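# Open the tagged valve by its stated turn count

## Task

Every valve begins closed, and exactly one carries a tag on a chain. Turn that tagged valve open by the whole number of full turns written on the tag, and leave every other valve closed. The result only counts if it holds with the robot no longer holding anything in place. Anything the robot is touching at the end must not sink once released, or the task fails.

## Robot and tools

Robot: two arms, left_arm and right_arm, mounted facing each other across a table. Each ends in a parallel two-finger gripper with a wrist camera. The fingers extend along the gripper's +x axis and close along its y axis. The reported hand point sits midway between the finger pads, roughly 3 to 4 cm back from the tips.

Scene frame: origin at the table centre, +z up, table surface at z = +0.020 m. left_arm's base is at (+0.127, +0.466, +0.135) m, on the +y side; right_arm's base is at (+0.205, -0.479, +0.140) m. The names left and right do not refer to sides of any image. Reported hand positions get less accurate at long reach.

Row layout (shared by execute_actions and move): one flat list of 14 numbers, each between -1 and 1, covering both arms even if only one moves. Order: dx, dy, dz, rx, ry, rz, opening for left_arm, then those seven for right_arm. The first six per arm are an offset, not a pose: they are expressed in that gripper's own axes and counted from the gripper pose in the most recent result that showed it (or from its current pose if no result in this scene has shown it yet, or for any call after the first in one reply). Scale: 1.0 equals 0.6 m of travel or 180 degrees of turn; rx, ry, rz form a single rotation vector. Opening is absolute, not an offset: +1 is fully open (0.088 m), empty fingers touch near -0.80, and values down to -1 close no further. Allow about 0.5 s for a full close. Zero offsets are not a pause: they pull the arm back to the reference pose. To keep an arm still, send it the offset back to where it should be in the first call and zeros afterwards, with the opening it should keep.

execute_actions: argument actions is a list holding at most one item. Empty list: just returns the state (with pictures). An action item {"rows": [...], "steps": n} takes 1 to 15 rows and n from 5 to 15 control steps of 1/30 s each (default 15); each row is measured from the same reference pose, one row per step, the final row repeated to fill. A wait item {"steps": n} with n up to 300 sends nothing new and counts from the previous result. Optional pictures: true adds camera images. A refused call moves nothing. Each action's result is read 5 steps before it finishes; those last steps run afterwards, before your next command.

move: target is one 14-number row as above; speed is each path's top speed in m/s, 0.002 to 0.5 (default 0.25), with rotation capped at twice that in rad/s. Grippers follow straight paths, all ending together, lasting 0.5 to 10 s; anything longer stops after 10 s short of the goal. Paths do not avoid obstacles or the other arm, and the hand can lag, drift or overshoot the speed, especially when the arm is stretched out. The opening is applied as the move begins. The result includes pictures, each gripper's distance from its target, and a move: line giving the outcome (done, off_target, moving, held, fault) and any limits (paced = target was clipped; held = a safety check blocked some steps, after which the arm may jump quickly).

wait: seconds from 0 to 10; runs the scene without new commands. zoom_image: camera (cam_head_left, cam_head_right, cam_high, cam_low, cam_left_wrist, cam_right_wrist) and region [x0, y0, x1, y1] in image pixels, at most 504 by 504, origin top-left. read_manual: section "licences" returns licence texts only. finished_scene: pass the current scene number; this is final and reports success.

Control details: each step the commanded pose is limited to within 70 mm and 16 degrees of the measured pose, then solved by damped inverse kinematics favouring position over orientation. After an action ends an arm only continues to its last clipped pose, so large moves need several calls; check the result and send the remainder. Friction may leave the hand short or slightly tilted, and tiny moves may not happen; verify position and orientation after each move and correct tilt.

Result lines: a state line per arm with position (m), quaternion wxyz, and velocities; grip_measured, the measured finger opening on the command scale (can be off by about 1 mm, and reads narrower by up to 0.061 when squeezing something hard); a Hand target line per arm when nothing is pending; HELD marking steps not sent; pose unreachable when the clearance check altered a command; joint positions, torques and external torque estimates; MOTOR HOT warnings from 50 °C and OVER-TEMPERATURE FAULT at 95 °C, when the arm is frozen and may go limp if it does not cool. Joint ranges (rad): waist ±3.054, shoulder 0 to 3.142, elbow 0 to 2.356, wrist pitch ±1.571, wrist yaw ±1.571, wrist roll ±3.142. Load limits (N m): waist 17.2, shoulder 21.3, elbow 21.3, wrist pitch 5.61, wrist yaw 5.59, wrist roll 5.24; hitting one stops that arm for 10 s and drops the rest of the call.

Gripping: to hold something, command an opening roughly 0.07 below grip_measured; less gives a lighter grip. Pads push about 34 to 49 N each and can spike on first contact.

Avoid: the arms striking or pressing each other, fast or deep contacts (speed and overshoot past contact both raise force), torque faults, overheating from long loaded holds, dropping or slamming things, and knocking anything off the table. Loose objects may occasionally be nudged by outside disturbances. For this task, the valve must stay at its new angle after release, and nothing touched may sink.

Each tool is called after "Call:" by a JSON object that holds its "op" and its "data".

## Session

Call:
{"op": "execute_actions", "data": {"actions": []}}

Scene clock: 0.00 s of 5350.00 s.
left_arm: end_effector_position=(+0.2100, +0.1599, +0.4601) grip_measured=+0.839 end_effector_quat_wxyz=(+0.793, -0.016, -0.023, -0.608) end_effector_velocity=(+0.002, +0.001, +0.000) end_effector_angular_velocity=(+0.000, +0.008, +0.009) | right_arm: end_effector_position=(-0.0752, -0.2021, +0.2738) grip_measured=+0.828 end_effector_quat_wxyz=(+0.426, -0.555, +0.459, +0.547) end_effector_velocity=(+0.001, -0.002, +0.000) end_effector_angular_velocity=(-0.010, +0.000, +0.005)
Joint positions: left_arm=[0.003 0.857 0.656 0.257 0.006 0.001 0.08 ] | right_arm=[ 0.912  2.068  1.892 -1.412 -0.044  0.556  0.08 ]
Joint velocities: left_arm=[ 0.002 -0.002  0.002 -0.007 -0.007 -0.007 -0.   ] | right_arm=[-0.002 -0.002 -0.002 -0.007 -0.007 -0.007 -0.   ]
Joint torques (N m, as the arm reports them, + toward a larger angle): no reading
External joint torques (N m, as the arm's controller estimates them; a push from outside toward a larger angle lowers the number): no reading
Heat: left arm: hottest shoulder 26 °C (+0.0 °C/min); right arm: hottest elbow 25 °C (+0.0 °C/min).
Hand target (left_arm): +0.210, +0.160, +0.460; +0.793, -0.016, -0.023, -0.608
Hand target (right_arm): -0.075, -0.202, +0.274; -0.426, +0.555, -0.459, -0.547
camera_calibration (this result's frames):
cam_left_wrist: T_world_to_cam=[[-0.957315, -0.284628, -0.0503523, 0.278496], [-0.0419563, 0.309189, -0.950075, 0.418429], [0.285986, -0.907408, -0.307933, 0.305559], [0, 0, 0, 1]] pos_world=[0.196778, 0.227161, 0.505653]
cam_right_wrist: T_world_to_cam=[[0.982147, 0.18689, 0.0214579, 0.113639], [0.167651, -0.921321, 0.350799, -0.233299], [0.0853303, -0.340939, -0.936205, 0.270802], [0, 0, 0, 1]] pos_world=[-0.0956049, -0.143854, 0.332928]

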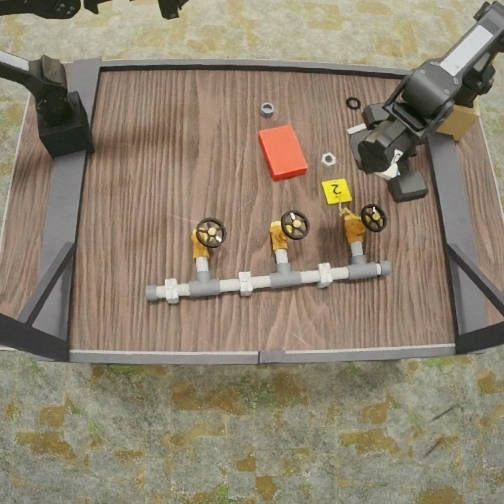

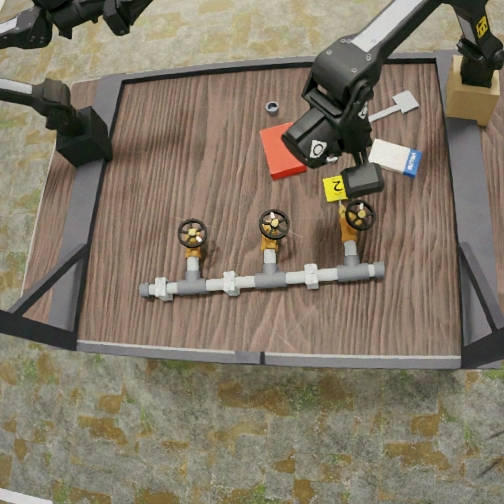

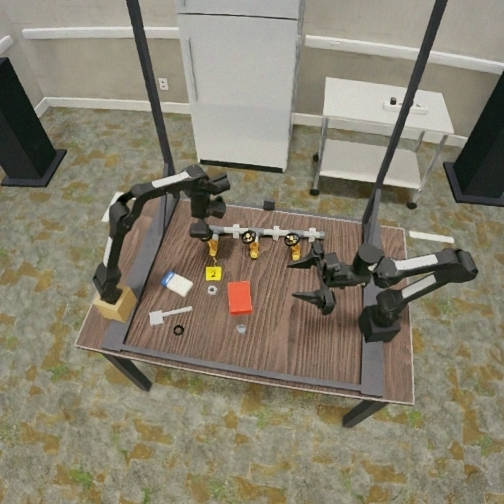

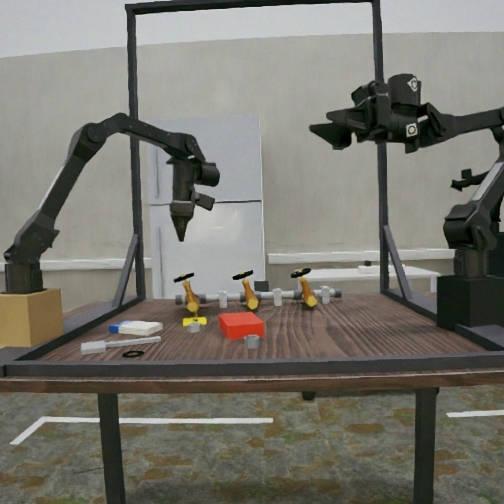

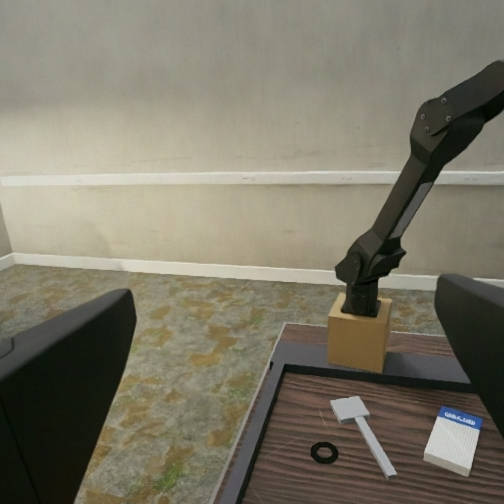

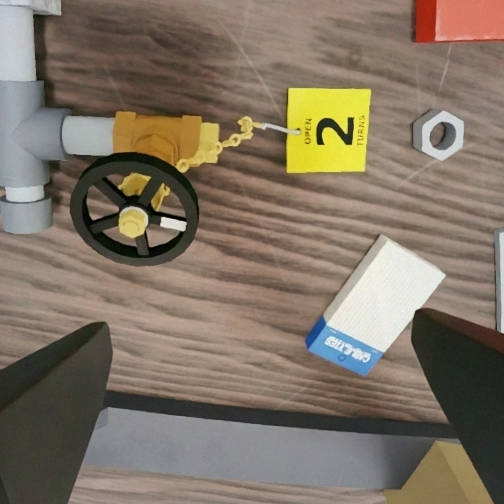

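Call:
{"op": "zoom_image", "data": {"camera": "cam_low", "region": [160, 250, 280, 330]}}

Region (160, 250, 280, 330) of cam_low's 504x504 image, scaled by 4.200, with more detail than that image has.

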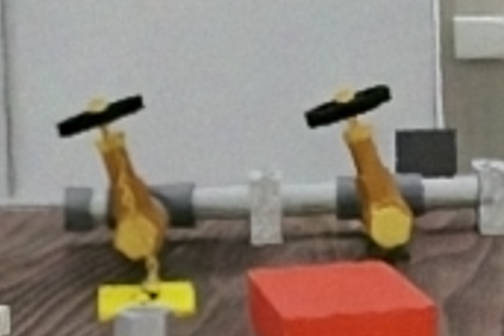

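Call:
{"op": "move", "data": {"target": [0,0,0,0,0,0,0.84,0.129,0.113,-0.055,0,-0.117,-0.02,1]}}

Scene clock: 2.03 s of 5350.00 s.
left_arm: end_effector_position=(+0.2100, +0.1599, +0.4601) grip_measured=+0.839 end_effector_quat_wxyz=(+0.793, -0.016, -0.023, -0.608) end_effector_velocity=(+0.003, +0.000, -0.001) end_effector_angular_velocity=(+0.009, -0.004, +0.020) | right_arm: end_effector_position=(-0.1372, -0.2506, +0.2013) grip_measured=+0.989 end_effector_quat_wxyz=(+0.517, -0.460, +0.358, +0.626) end_effector_velocity=(-0.002, -0.006, -0.002) end_effector_angular_velocity=(-0.007, -0.001, +0.021)
Joint positions: left_arm=[0.003 0.857 0.656 0.257 0.006 0.001 0.08 ] | right_arm=[ 1.215  1.99   1.45  -0.836  0.264  0.837  0.087]
Joint velocities: left_arm=[-0.002  0.002  0.002 -0.007 -0.022  0.007 -0.   ] | right_arm=[ 0.012 -0.002 -0.012  0.007 -0.007 -0.007  0.   ]
Joint torques (N m, as the arm reports them, + toward a larger angle): left_arm=[-0.14 -2.07  6.42  1.57  0.01  0.05] | right_arm=[ 0.22 -9.56  5.24  1.26  0.34  0.09]
External joint torques (N m, as the arm's controller estimates them; a push from outside toward a larger angle lowers the number): left_arm=[-0.15  0.08 -0.69 -0.17  0.02  0.04] | right_arm=[ 0.17 -0.28 -0.81  0.59  0.12  0.09]
Heat: left arm: hottest shoulder 26 °C (+0.0 °C/min); right arm: hottest elbow 25 °C (+0.0 °C/min).
Hand target (left_arm): +0.210, +0.160, +0.460; +0.793, -0.016, -0.023, -0.608
Hand target (right_arm): -0.136, -0.253, +0.199; +0.519, -0.462, +0.356, +0.625
Off the commanded pose (left_arm): 0.000 m, 0 deg.
Off the commanded pose (right_arm): 0.003 m, 0 deg.
Kept back: nothing.
move: done
camera_calibration (this result's frames):
cam_left_wrist: T_world_to_cam=[[-0.957315, -0.284628, -0.0503523, 0.278496], [-0.0419563, 0.309189, -0.950075, 0.418429], [0.285986, -0.907408, -0.307933, 0.305559], [0, 0, 0, 1]] pos_world=[0.196778, 0.227161, 0.505653]
cam_right_wrist: T_world_to_cam=[[0.984465, 0.163605, 0.0637333, 0.171094], [0.16438, -0.986372, -0.0070827, -0.18684], [0.061706, 0.0174492, -0.997942, 0.29063], [0, 0, 0, 1]] pos_world=[-0.155657, -0.217356, 0.277804]

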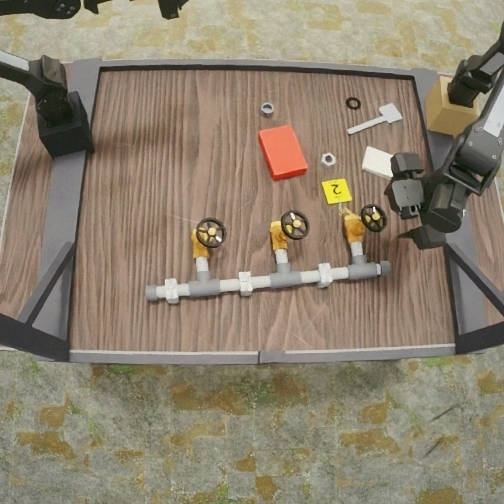

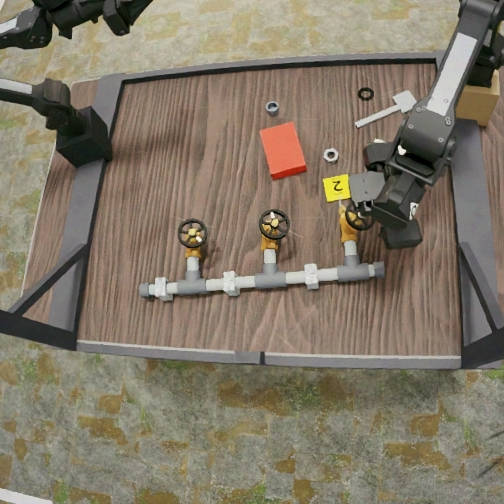

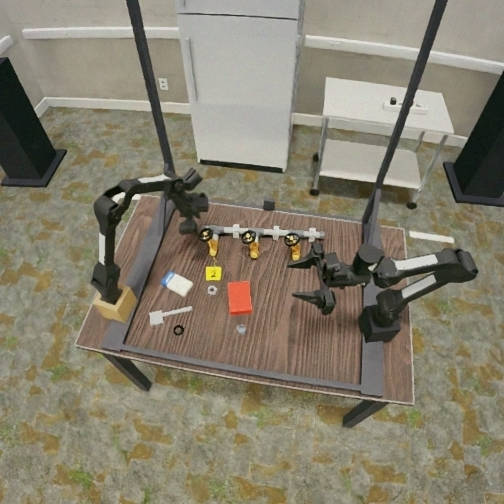

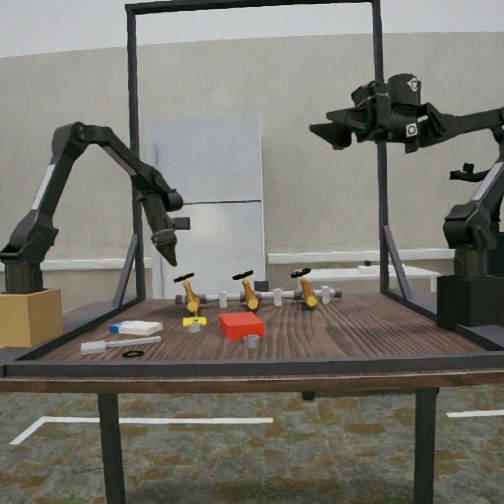

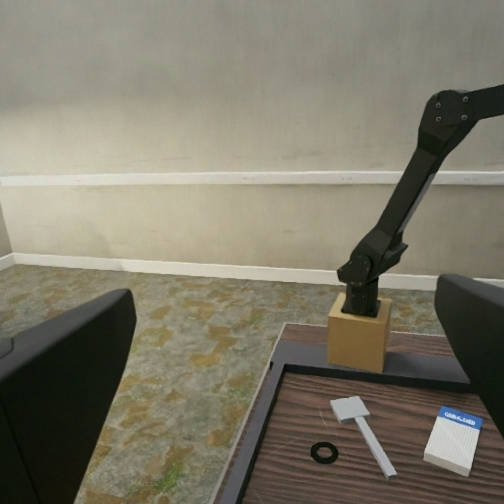

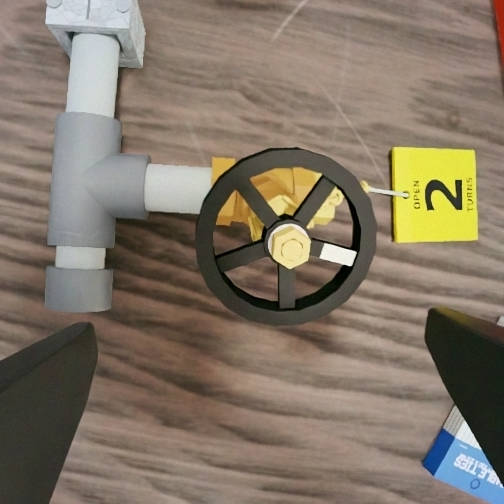

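Call:
{"op": "move", "data": {"target": [0,0,0,0,0,0,0.84,0.04,-0.014,0.022,0.71,0,0,1], "speed": 0.5}}

Scene clock: 5.30 s of 5350.00 s.
left_arm: end_effector_position=(+0.2100, +0.1599, +0.4601) grip_measured=+0.839 end_effector_quat_wxyz=(+0.793, -0.016, -0.023, -0.608) end_effector_velocity=(-0.002, +0.001, -0.001) end_effector_angular_velocity=(+0.001, +0.007, -0.010) | right_arm: end_effector_position=(-0.1356, -0.2280, +0.1923) grip_measured=+0.989 end_effector_quat_wxyz=(+0.633, +0.264, +0.727, -0.040) end_effector_velocity=(-0.003, -0.003, -0.002) end_effector_angular_velocity=(-0.017, +0.016, +0.001)
Joint positions: left_arm=[0.003 0.857 0.656 0.257 0.006 0.001 0.08 ] | right_arm=[ 1.164  2.016  1.444 -0.766  0.257  3.007  0.087]
Joint velocities: left_arm=[-0.002 -0.007 -0.002 -0.007  0.007 -0.007 -0.   ] | right_arm=[ 0.002  0.002 -0.002  0.007 -0.022  0.007 -0.   ]
Joint torques (N m, as the arm reports them, + toward a larger angle): left_arm=[-0.15 -2.08  6.25  1.58  0.04  0.02] | right_arm=[-0.26 -7.7   5.31  1.21  0.09  0.06]
External joint torques (N m, as the arm's controller estimates them; a push from outside toward a larger angle lowers the number): left_arm=[-0.14  0.13 -0.91 -0.16  0.03  0.01] | right_arm=[-0.31  1.57 -0.62  0.57 -0.1   0.08]
Heat: left arm: hottest shoulder 26 °C (+0.0 °C/min); right arm: hottest elbow 25 °C (+0.0 °C/min).
Hand target (left_arm): +0.210, +0.160, +0.460; +0.793, -0.016, -0.023, -0.608
Hand target (right_arm): -0.132, -0.229, +0.183; +0.641, +0.262, +0.720, -0.045
Off the commanded pose (left_arm): 0.000 m, 0 deg.
Off the commanded pose (right_arm): 0.010 m, 1 deg.
Kept back: nothing.
move: off_target (right_arm)
camera_calibration (this result's frames):
cam_left_wrist: T_world_to_cam=[[-0.957315, -0.284628, -0.0503523, 0.278496], [-0.0419563, 0.309189, -0.950075, 0.418429], [0.285986, -0.907408, -0.307933, 0.305559], [0, 0, 0, 1]] pos_world=[0.196778, 0.227161, 0.505653]
cam_right_wrist: T_world_to_cam=[[-0.458878, -0.859755, -0.224168, -0.207234], [-0.814065, 0.305747, 0.493777, -0.0992558], [-0.355989, 0.409072, -0.840198, 0.283509], [0, 0, 0, 1]] pos_world=[-0.0749701, -0.263799, 0.240758]

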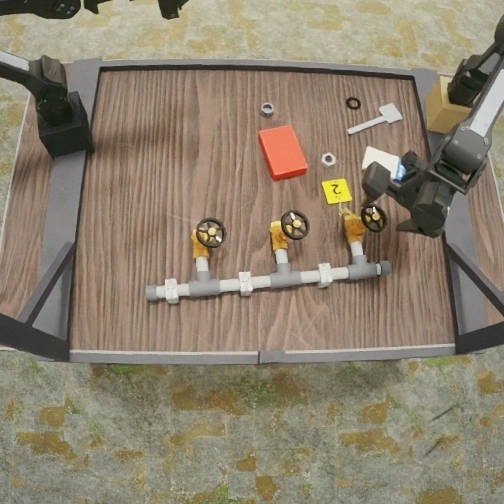

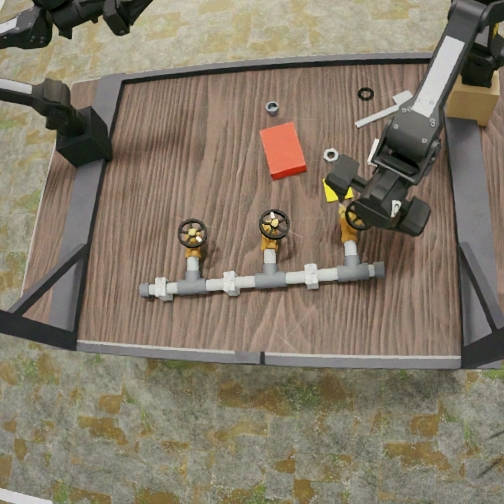

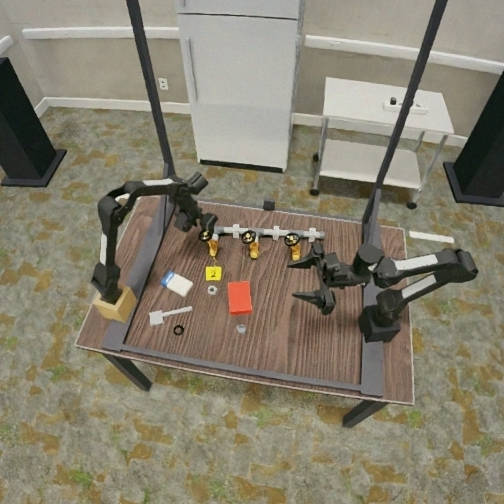

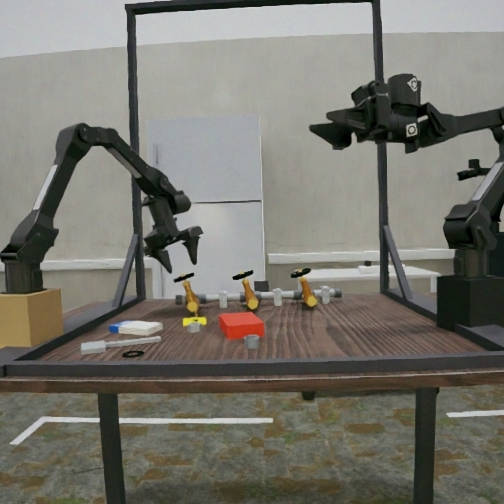

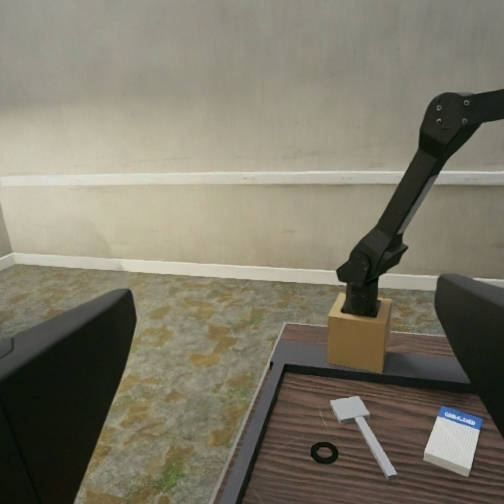

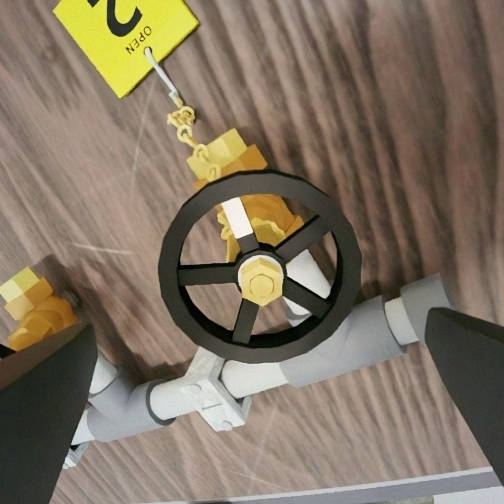

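Call:
{"op": "move", "data": {"target": [0,0,0,0,0,0,0.84,0.07,0,0.013,0.02,0,0,0.9], "speed": 0.05}}

Scene clock: 6.80 s of 5350.00 s.
left_arm: end_effector_position=(+0.2100, +0.1599, +0.4601) grip_measured=+0.839 end_effector_quat_wxyz=(+0.793, -0.016, -0.023, -0.608) end_effector_velocity=(-0.001, -0.001, -0.007) end_effector_angular_velocity=(+0.020, +0.029, -0.001) | right_arm: end_effector_position=(-0.1348, -0.2155, +0.1612) grip_measured=+0.902 end_effector_quat_wxyz=(+0.616, +0.286, +0.732, -0.057) end_effector_velocity=(-0.002, -0.001, +0.000) end_effector_angular_velocity=(-0.003, +0.013, -0.002)
Joint positions: left_arm=[0.003 0.857 0.656 0.257 0.006 0.001 0.08 ] | right_arm=[ 1.137  2.063  1.376 -0.617  0.254  3.035  0.083]
Joint velocities: left_arm=[-0.007  0.002 -0.002 -0.022 -0.007 -0.022 -0.   ] | right_arm=[ 0.002 -0.002 -0.002  0.007 -0.007  0.007 -0.   ]
Joint torques (N m, as the arm reports them, + toward a larger angle): left_arm=[-0.16 -2.27  6.27  1.56  0.02  0.01] | right_arm=[-0.25 -7.81  4.97  1.26  0.06  0.04]
External joint torques (N m, as the arm's controller estimates them; a push from outside toward a larger angle lowers the number): left_arm=[-0.17 -0.16 -0.77 -0.15  0.02  0.  ] | right_arm=[-0.3   1.67 -0.81  0.57 -0.13  0.06]
Heat: left arm: hottest shoulder 26 °C (+0.0 °C/min); right arm: hottest elbow 25 °C (+0.0 °C/min).
Hand target (left_arm): +0.210, +0.160, +0.460; +0.793, -0.016, -0.023, -0.608
Hand target (right_arm): -0.130, -0.217, +0.151; +0.624, +0.284, +0.725, -0.062
Off the commanded pose (left_arm): 0.000 m, 0 deg.
Off the commanded pose (right_arm): 0.011 m, 1 deg.
Kept back: nothing.
move: off_target (right_arm)
camera_calibration (this result's frames):
cam_left_wrist: T_world_to_cam=[[-0.957315, -0.284628, -0.0503523, 0.278496], [-0.0419563, 0.309189, -0.950075, 0.418429], [0.285986, -0.907408, -0.307933, 0.305559], [0, 0, 0, 1]] pos_world=[0.196778, 0.227161, 0.505653]
cam_right_wrist: T_world_to_cam=[[-0.512088, -0.83139, -0.215772, -0.205531], [-0.776942, 0.341241, 0.529071, -0.0800694], [-0.366234, 0.438573, -0.820687, 0.254379], [0, 0, 0, 1]] pos_world=[-0.0742971, -0.255117, 0.20678]

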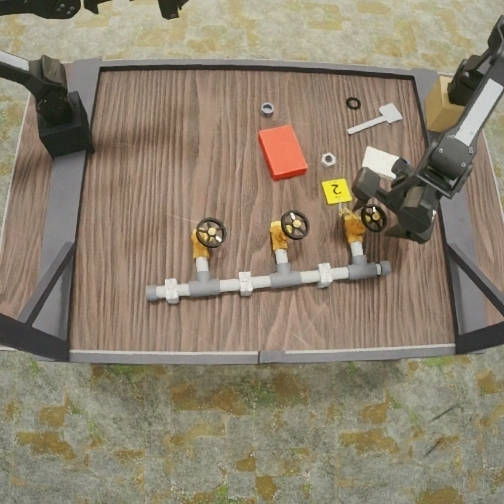

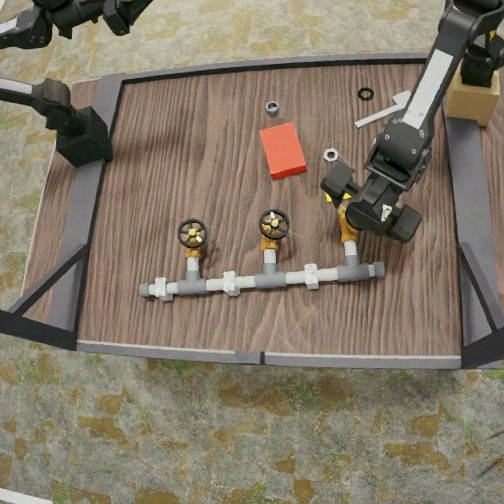

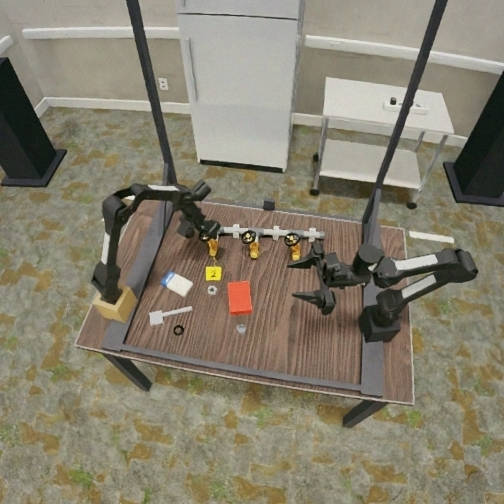

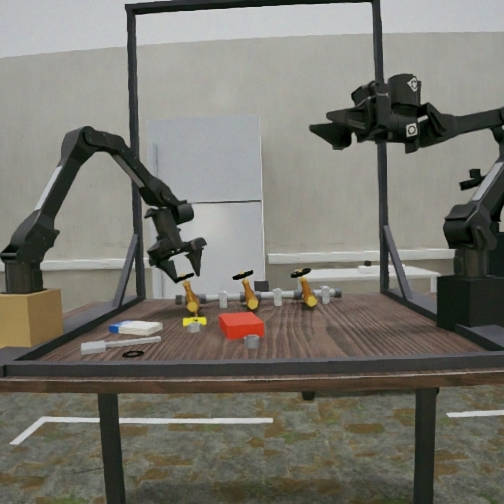

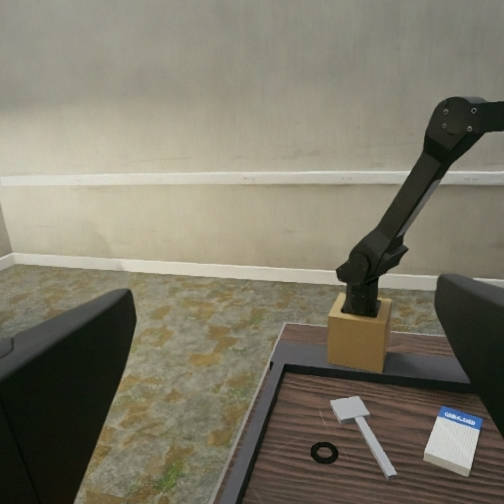

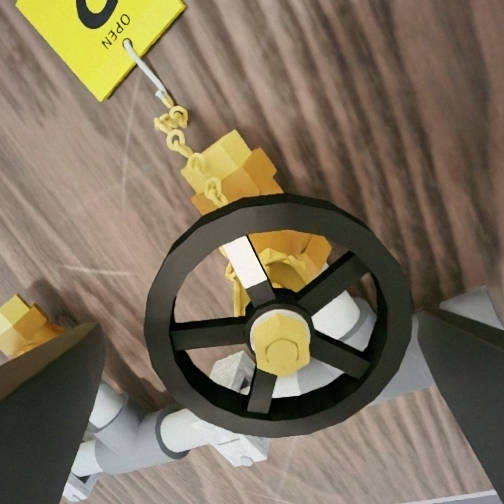

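Call:
{"op": "move", "data": {"target": [0,0,0,0,0,0,0.84,0.043,-0.007,0.02,0.015,-0.016,0,0.9], "speed": 0.04}}

Scene clock: 8.23 s of 5350.00 s.
left_arm: end_effector_position=(+0.2100, +0.1599, +0.4601) grip_measured=+0.839 end_effector_quat_wxyz=(+0.793, -0.016, -0.023, -0.608) end_effector_velocity=(-0.001, +0.000, -0.002) end_effector_angular_velocity=(+0.005, +0.009, -0.000) | right_arm: end_effector_position=(-0.1330, -0.2141, +0.1426) grip_measured=+0.902 end_effector_quat_wxyz=(+0.618, +0.300, +0.723, -0.078) end_effector_velocity=(+0.002, -0.001, -0.000) end_effector_angular_velocity=(-0.010, -0.005, +0.006)
Joint positions: left_arm=[0.003 0.857 0.656 0.257 0.006 0.001 0.08 ] | right_arm=[ 1.132  2.108  1.37  -0.591  0.254  3.084  0.083]
Joint velocities: left_arm=[-0.007 -0.002 -0.002 -0.007 -0.007 -0.007 -0.   ] | right_arm=[-0.002 -0.002 -0.002 -0.007 -0.007 -0.007 -0.   ]
Joint torques (N m, as the arm reports them, + toward a larger angle): left_arm=[ 0.06 -2.21  6.54  1.61  0.    0.04] | right_arm=[-0.37 -7.83  4.89  1.23  0.25  0.06]
External joint torques (N m, as the arm's controller estimates them; a push from outside toward a larger angle lowers the number): left_arm=[ 0.05 -0.03 -0.59 -0.13  0.    0.03] | right_arm=[-0.38  1.78 -0.69  0.59  0.07  0.08]
Heat: left arm: hottest shoulder 26 °C (+0.0 °C/min); right arm: hottest elbow 25 °C (+0.0 °C/min).
Hand target (left_arm): +0.210, +0.160, +0.460; +0.793, -0.016, -0.023, -0.608
Hand target (right_arm): -0.128, -0.215, +0.133; +0.627, +0.299, +0.715, -0.082
Off the commanded pose (left_arm): 0.000 m, 0 deg.
Off the commanded pose (right_arm): 0.011 m, 1 deg.
Kept back: nothing.
move: off_target (right_arm)
camera_calibration (this result's frames):
cam_left_wrist: T_world_to_cam=[[-0.957315, -0.284628, -0.0503523, 0.278496], [-0.0419563, 0.309189, -0.950075, 0.418429], [0.285986, -0.907408, -0.307933, 0.305559], [0, 0, 0, 1]] pos_world=[0.196778, 0.227161, 0.505653]
cam_right_wrist: T_world_to_cam=[[-0.55287, -0.807861, -0.204195, -0.209514], [-0.760395, 0.388915, 0.520139, -0.0556811], [-0.340785, 0.442837, -0.829313, 0.244713], [0, 0, 0, 1]] pos_world=[-0.0747789, -0.255971, 0.189124]

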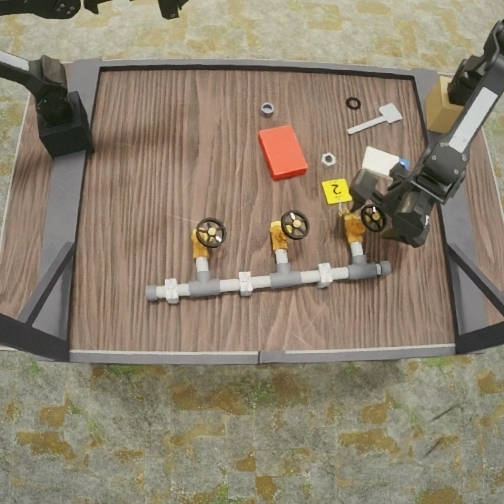

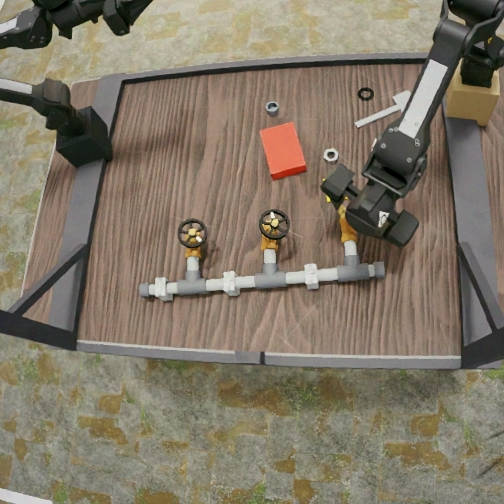

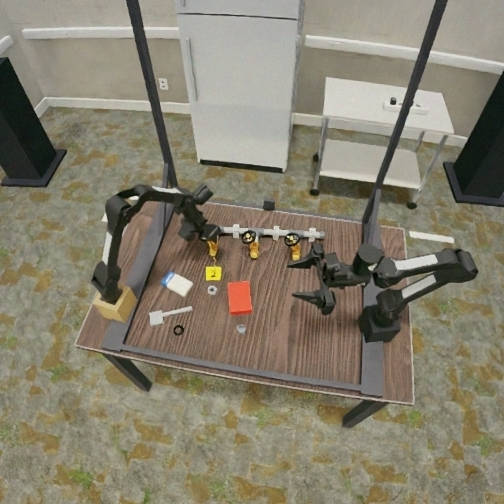

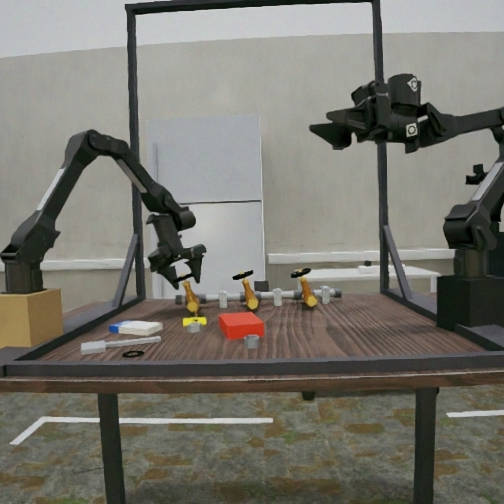

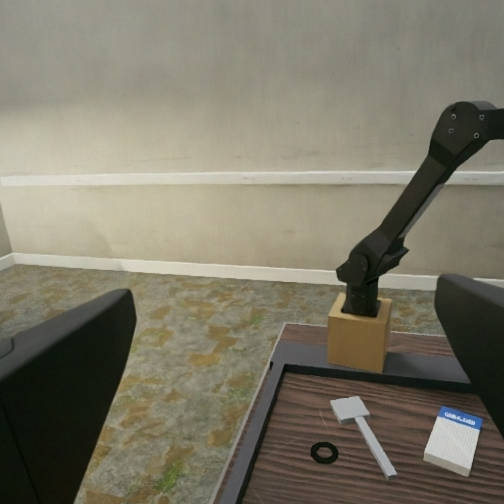

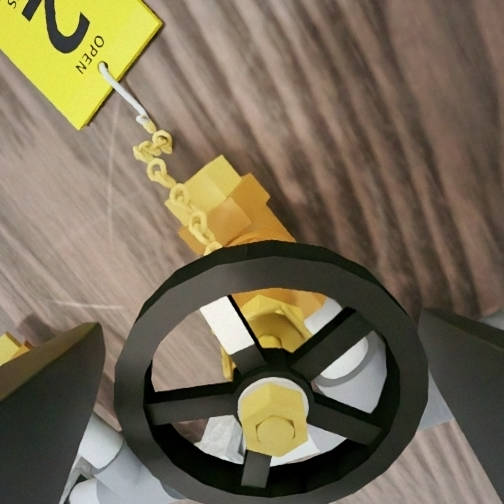

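Call:
{"op": "execute_actions", "data": {"actions": [{"rows":[[0,0,0,0,0,0,0.84,0,-0.002,0.008,0,0,0,0.1]],"steps":15}]}}

Call:
{"op": "wait", "data": {"seconds": 0.2}}

Scene clock: 10.67 s of 5350.00 s.
left_arm: end_effector_position=(+0.2100, +0.1599, +0.4601) grip_measured=+0.839 end_effector_quat_wxyz=(+0.793, -0.016, -0.023, -0.608) end_effector_velocity=(+0.000, +0.000, -0.002) end_effector_angular_velocity=(+0.005, +0.009, +0.004) | right_arm: end_effector_position=(-0.1302, -0.2140, +0.1398) grip_measured=+0.315 end_effector_quat_wxyz=(+0.619, +0.303, +0.721, -0.077) end_effector_velocity=(+0.003, -0.004, -0.002) end_effector_angular_velocity=(-0.024, -0.001, +0.010)
Joint positions: left_arm=[0.003 0.857 0.656 0.257 0.006 0.001 0.08 ] | right_arm=[ 1.13   2.108  1.356 -0.579  0.26   3.084  0.054]
Joint velocities: left_arm=[-0.002 -0.002 -0.002 -0.007 -0.007 -0.007  0.   ] | right_arm=[-0.002 -0.007 -0.012 -0.007 -0.022 -0.007 -0.   ]
Joint torques (N m, as the arm reports them, + toward a larger angle): left_arm=[-0.08 -2.2   6.43  1.57  0.01  0.04] | right_arm=[  0.31 -10.74   4.58   1.15  -0.01   0.02]
External joint torques (N m, as the arm's controller estimates them; a push from outside toward a larger angle lowers the number): left_arm=[-0.08  0.01 -0.73 -0.18  0.01  0.03] | right_arm=[ 0.29 -1.16 -0.94  0.53 -0.2   0.04]
Heat: left arm: hottest shoulder 26 °C (+0.0 °C/min); right arm: hottest elbow 25 °C (+0.0 °C/min).
Steps of this call (steps 1 to 63: nothing new was sent; steps 64 to 73: the first 10 steps of this action). Readings (end_effector_position):
64: left_arm (+0.2100, +0.1599, +0.4601) | right_arm (-0.1329, -0.2142, +0.1420)
65: left_arm (+0.2100, +0.1599, +0.4601) | right_arm (-0.1328, -0.2143, +0.1416)
67: left_arm (+0.2100, +0.1599, +0.4601) | right_arm (-0.1318, -0.2149, +0.1403)
71: left_arm (+0.2100, +0.1599, +0.4601) | right_arm (-0.1302, -0.2139, +0.1398)
73: the state above

Scene clock: 11.03 s of 5350.00 s.
left_arm: end_effector_position=(+0.2100, +0.1599, +0.4601) grip_measured=+0.839 end_effector_quat_wxyz=(+0.793, -0.016, -0.023, -0.608) end_effector_velocity=(+0.000, +0.000, -0.005) end_effector_angular_velocity=(+0.019, +0.013, +0.004) | right_arm: end_effector_position=(-0.1302, -0.2140, +0.1399) grip_measured=+0.315 end_effector_quat_wxyz=(+0.618, +0.303, +0.721, -0.077) end_effector_velocity=(+0.001, -0.000, -0.001) end_effector_angular_velocity=(-0.004, +0.003, +0.006)
Joint positions: left_arm=[0.003 0.857 0.656 0.257 0.006 0.001 0.08 ] | right_arm=[ 1.13   2.107  1.355 -0.577  0.26   3.084  0.054]
Joint velocities: left_arm=[-0.002 -0.002 -0.002 -0.022 -0.007 -0.007 -0.   ] | right_arm=[-0.002 -0.002 -0.007  0.007 -0.007 -0.007 -0.   ]
Joint torques (N m, as the arm reports them, + toward a larger angle): left_arm=[-0.21 -2.2   6.24  1.58 -0.01  0.02] | right_arm=[  0.28 -10.84   4.63   1.12  -0.03   0.02]
External joint torques (N m, as the arm's controller estimates them; a push from outside toward a larger angle lowers the number): left_arm=[-0.23 -0.06 -0.83 -0.14 -0.01  0.01] | right_arm=[ 0.28 -1.26 -0.94  0.47 -0.22  0.03]
Heat: left arm: hottest shoulder 26 °C (+0.0 °C/min); right arm: hottest elbow 25 °C (+0.0 °C/min).
Hand target (left_arm): +0.210, +0.160, +0.460; +0.793, -0.016, -0.023, -0.608
Hand target (right_arm): -0.130, -0.217, +0.141; +0.618, +0.300, +0.723, -0.078
Off the commanded pose (left_arm): 0.000 m, 0 deg.
Off the commanded pose (right_arm): 0.004 m, 0 deg.
Kept back: nothing.
Steps of this call (steps 1 to 5: the last 5 steps of your previous action; steps 6 to 11: nothing new was sent). Readings (end_effector_position):
1: left_arm (+0.2100, +0.1599, +0.4601) | right_arm (-0.1302, -0.2140, +0.1399)
2: left_arm (+0.2100, +0.1599, +0.4601) | right_arm (-0.1302, -0.2139, +0.1399)
4: left_arm (+0.2100, +0.1599, +0.4601) | right_arm (-0.1302, -0.2139, +0.1399)
8: left_arm (+0.2100, +0.1599, +0.4601) | right_arm (-0.1302, -0.2140, +0.1399)
11: the state above
camera_calibration (this result's frames):
cam_left_wrist: T_world_to_cam=[[-0.957315, -0.284628, -0.0503523, 0.278496], [-0.0419563, 0.309189, -0.950075, 0.418429], [0.285986, -0.907408, -0.307933, 0.305559], [0, 0, 0, 1]] pos_world=[0.196778, 0.227161, 0.505653]
cam_right_wrist: T_world_to_cam=[[-0.555097, -0.80486, -0.209921, -0.207211], [-0.760891, 0.389395, 0.519053, -0.0519693], [-0.336023, 0.447852, -0.828563, 0.244884], [0, 0, 0, 1]] pos_world=[-0.0722785, -0.256211, 0.186378]

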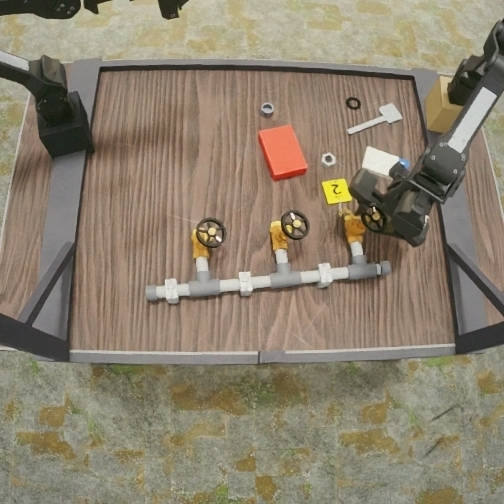

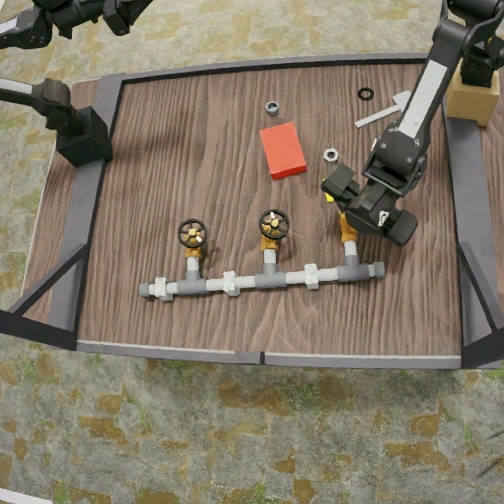

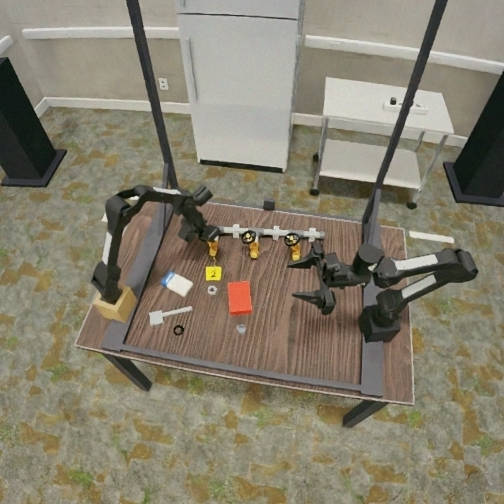

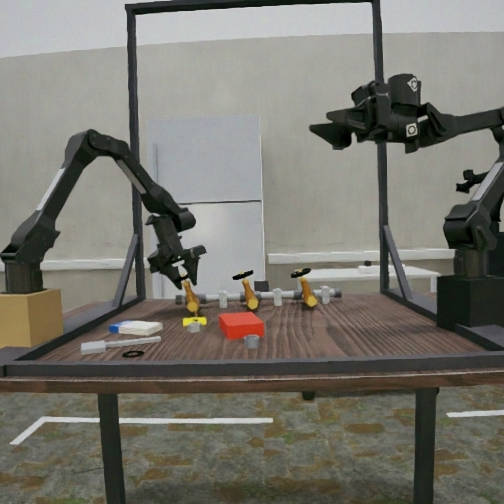

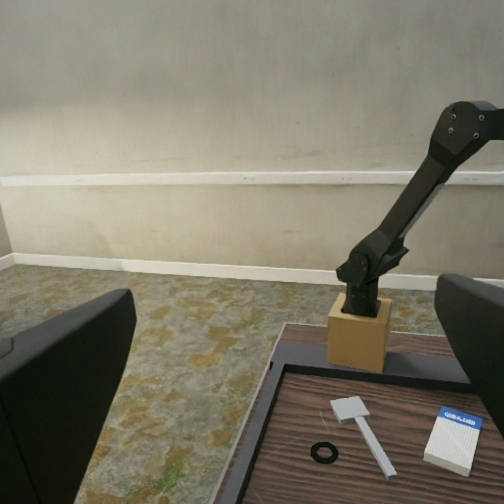

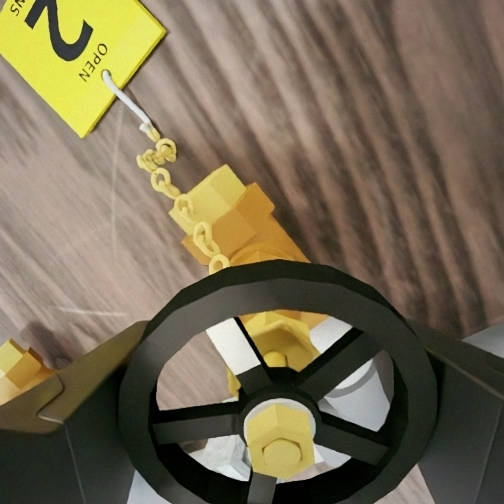

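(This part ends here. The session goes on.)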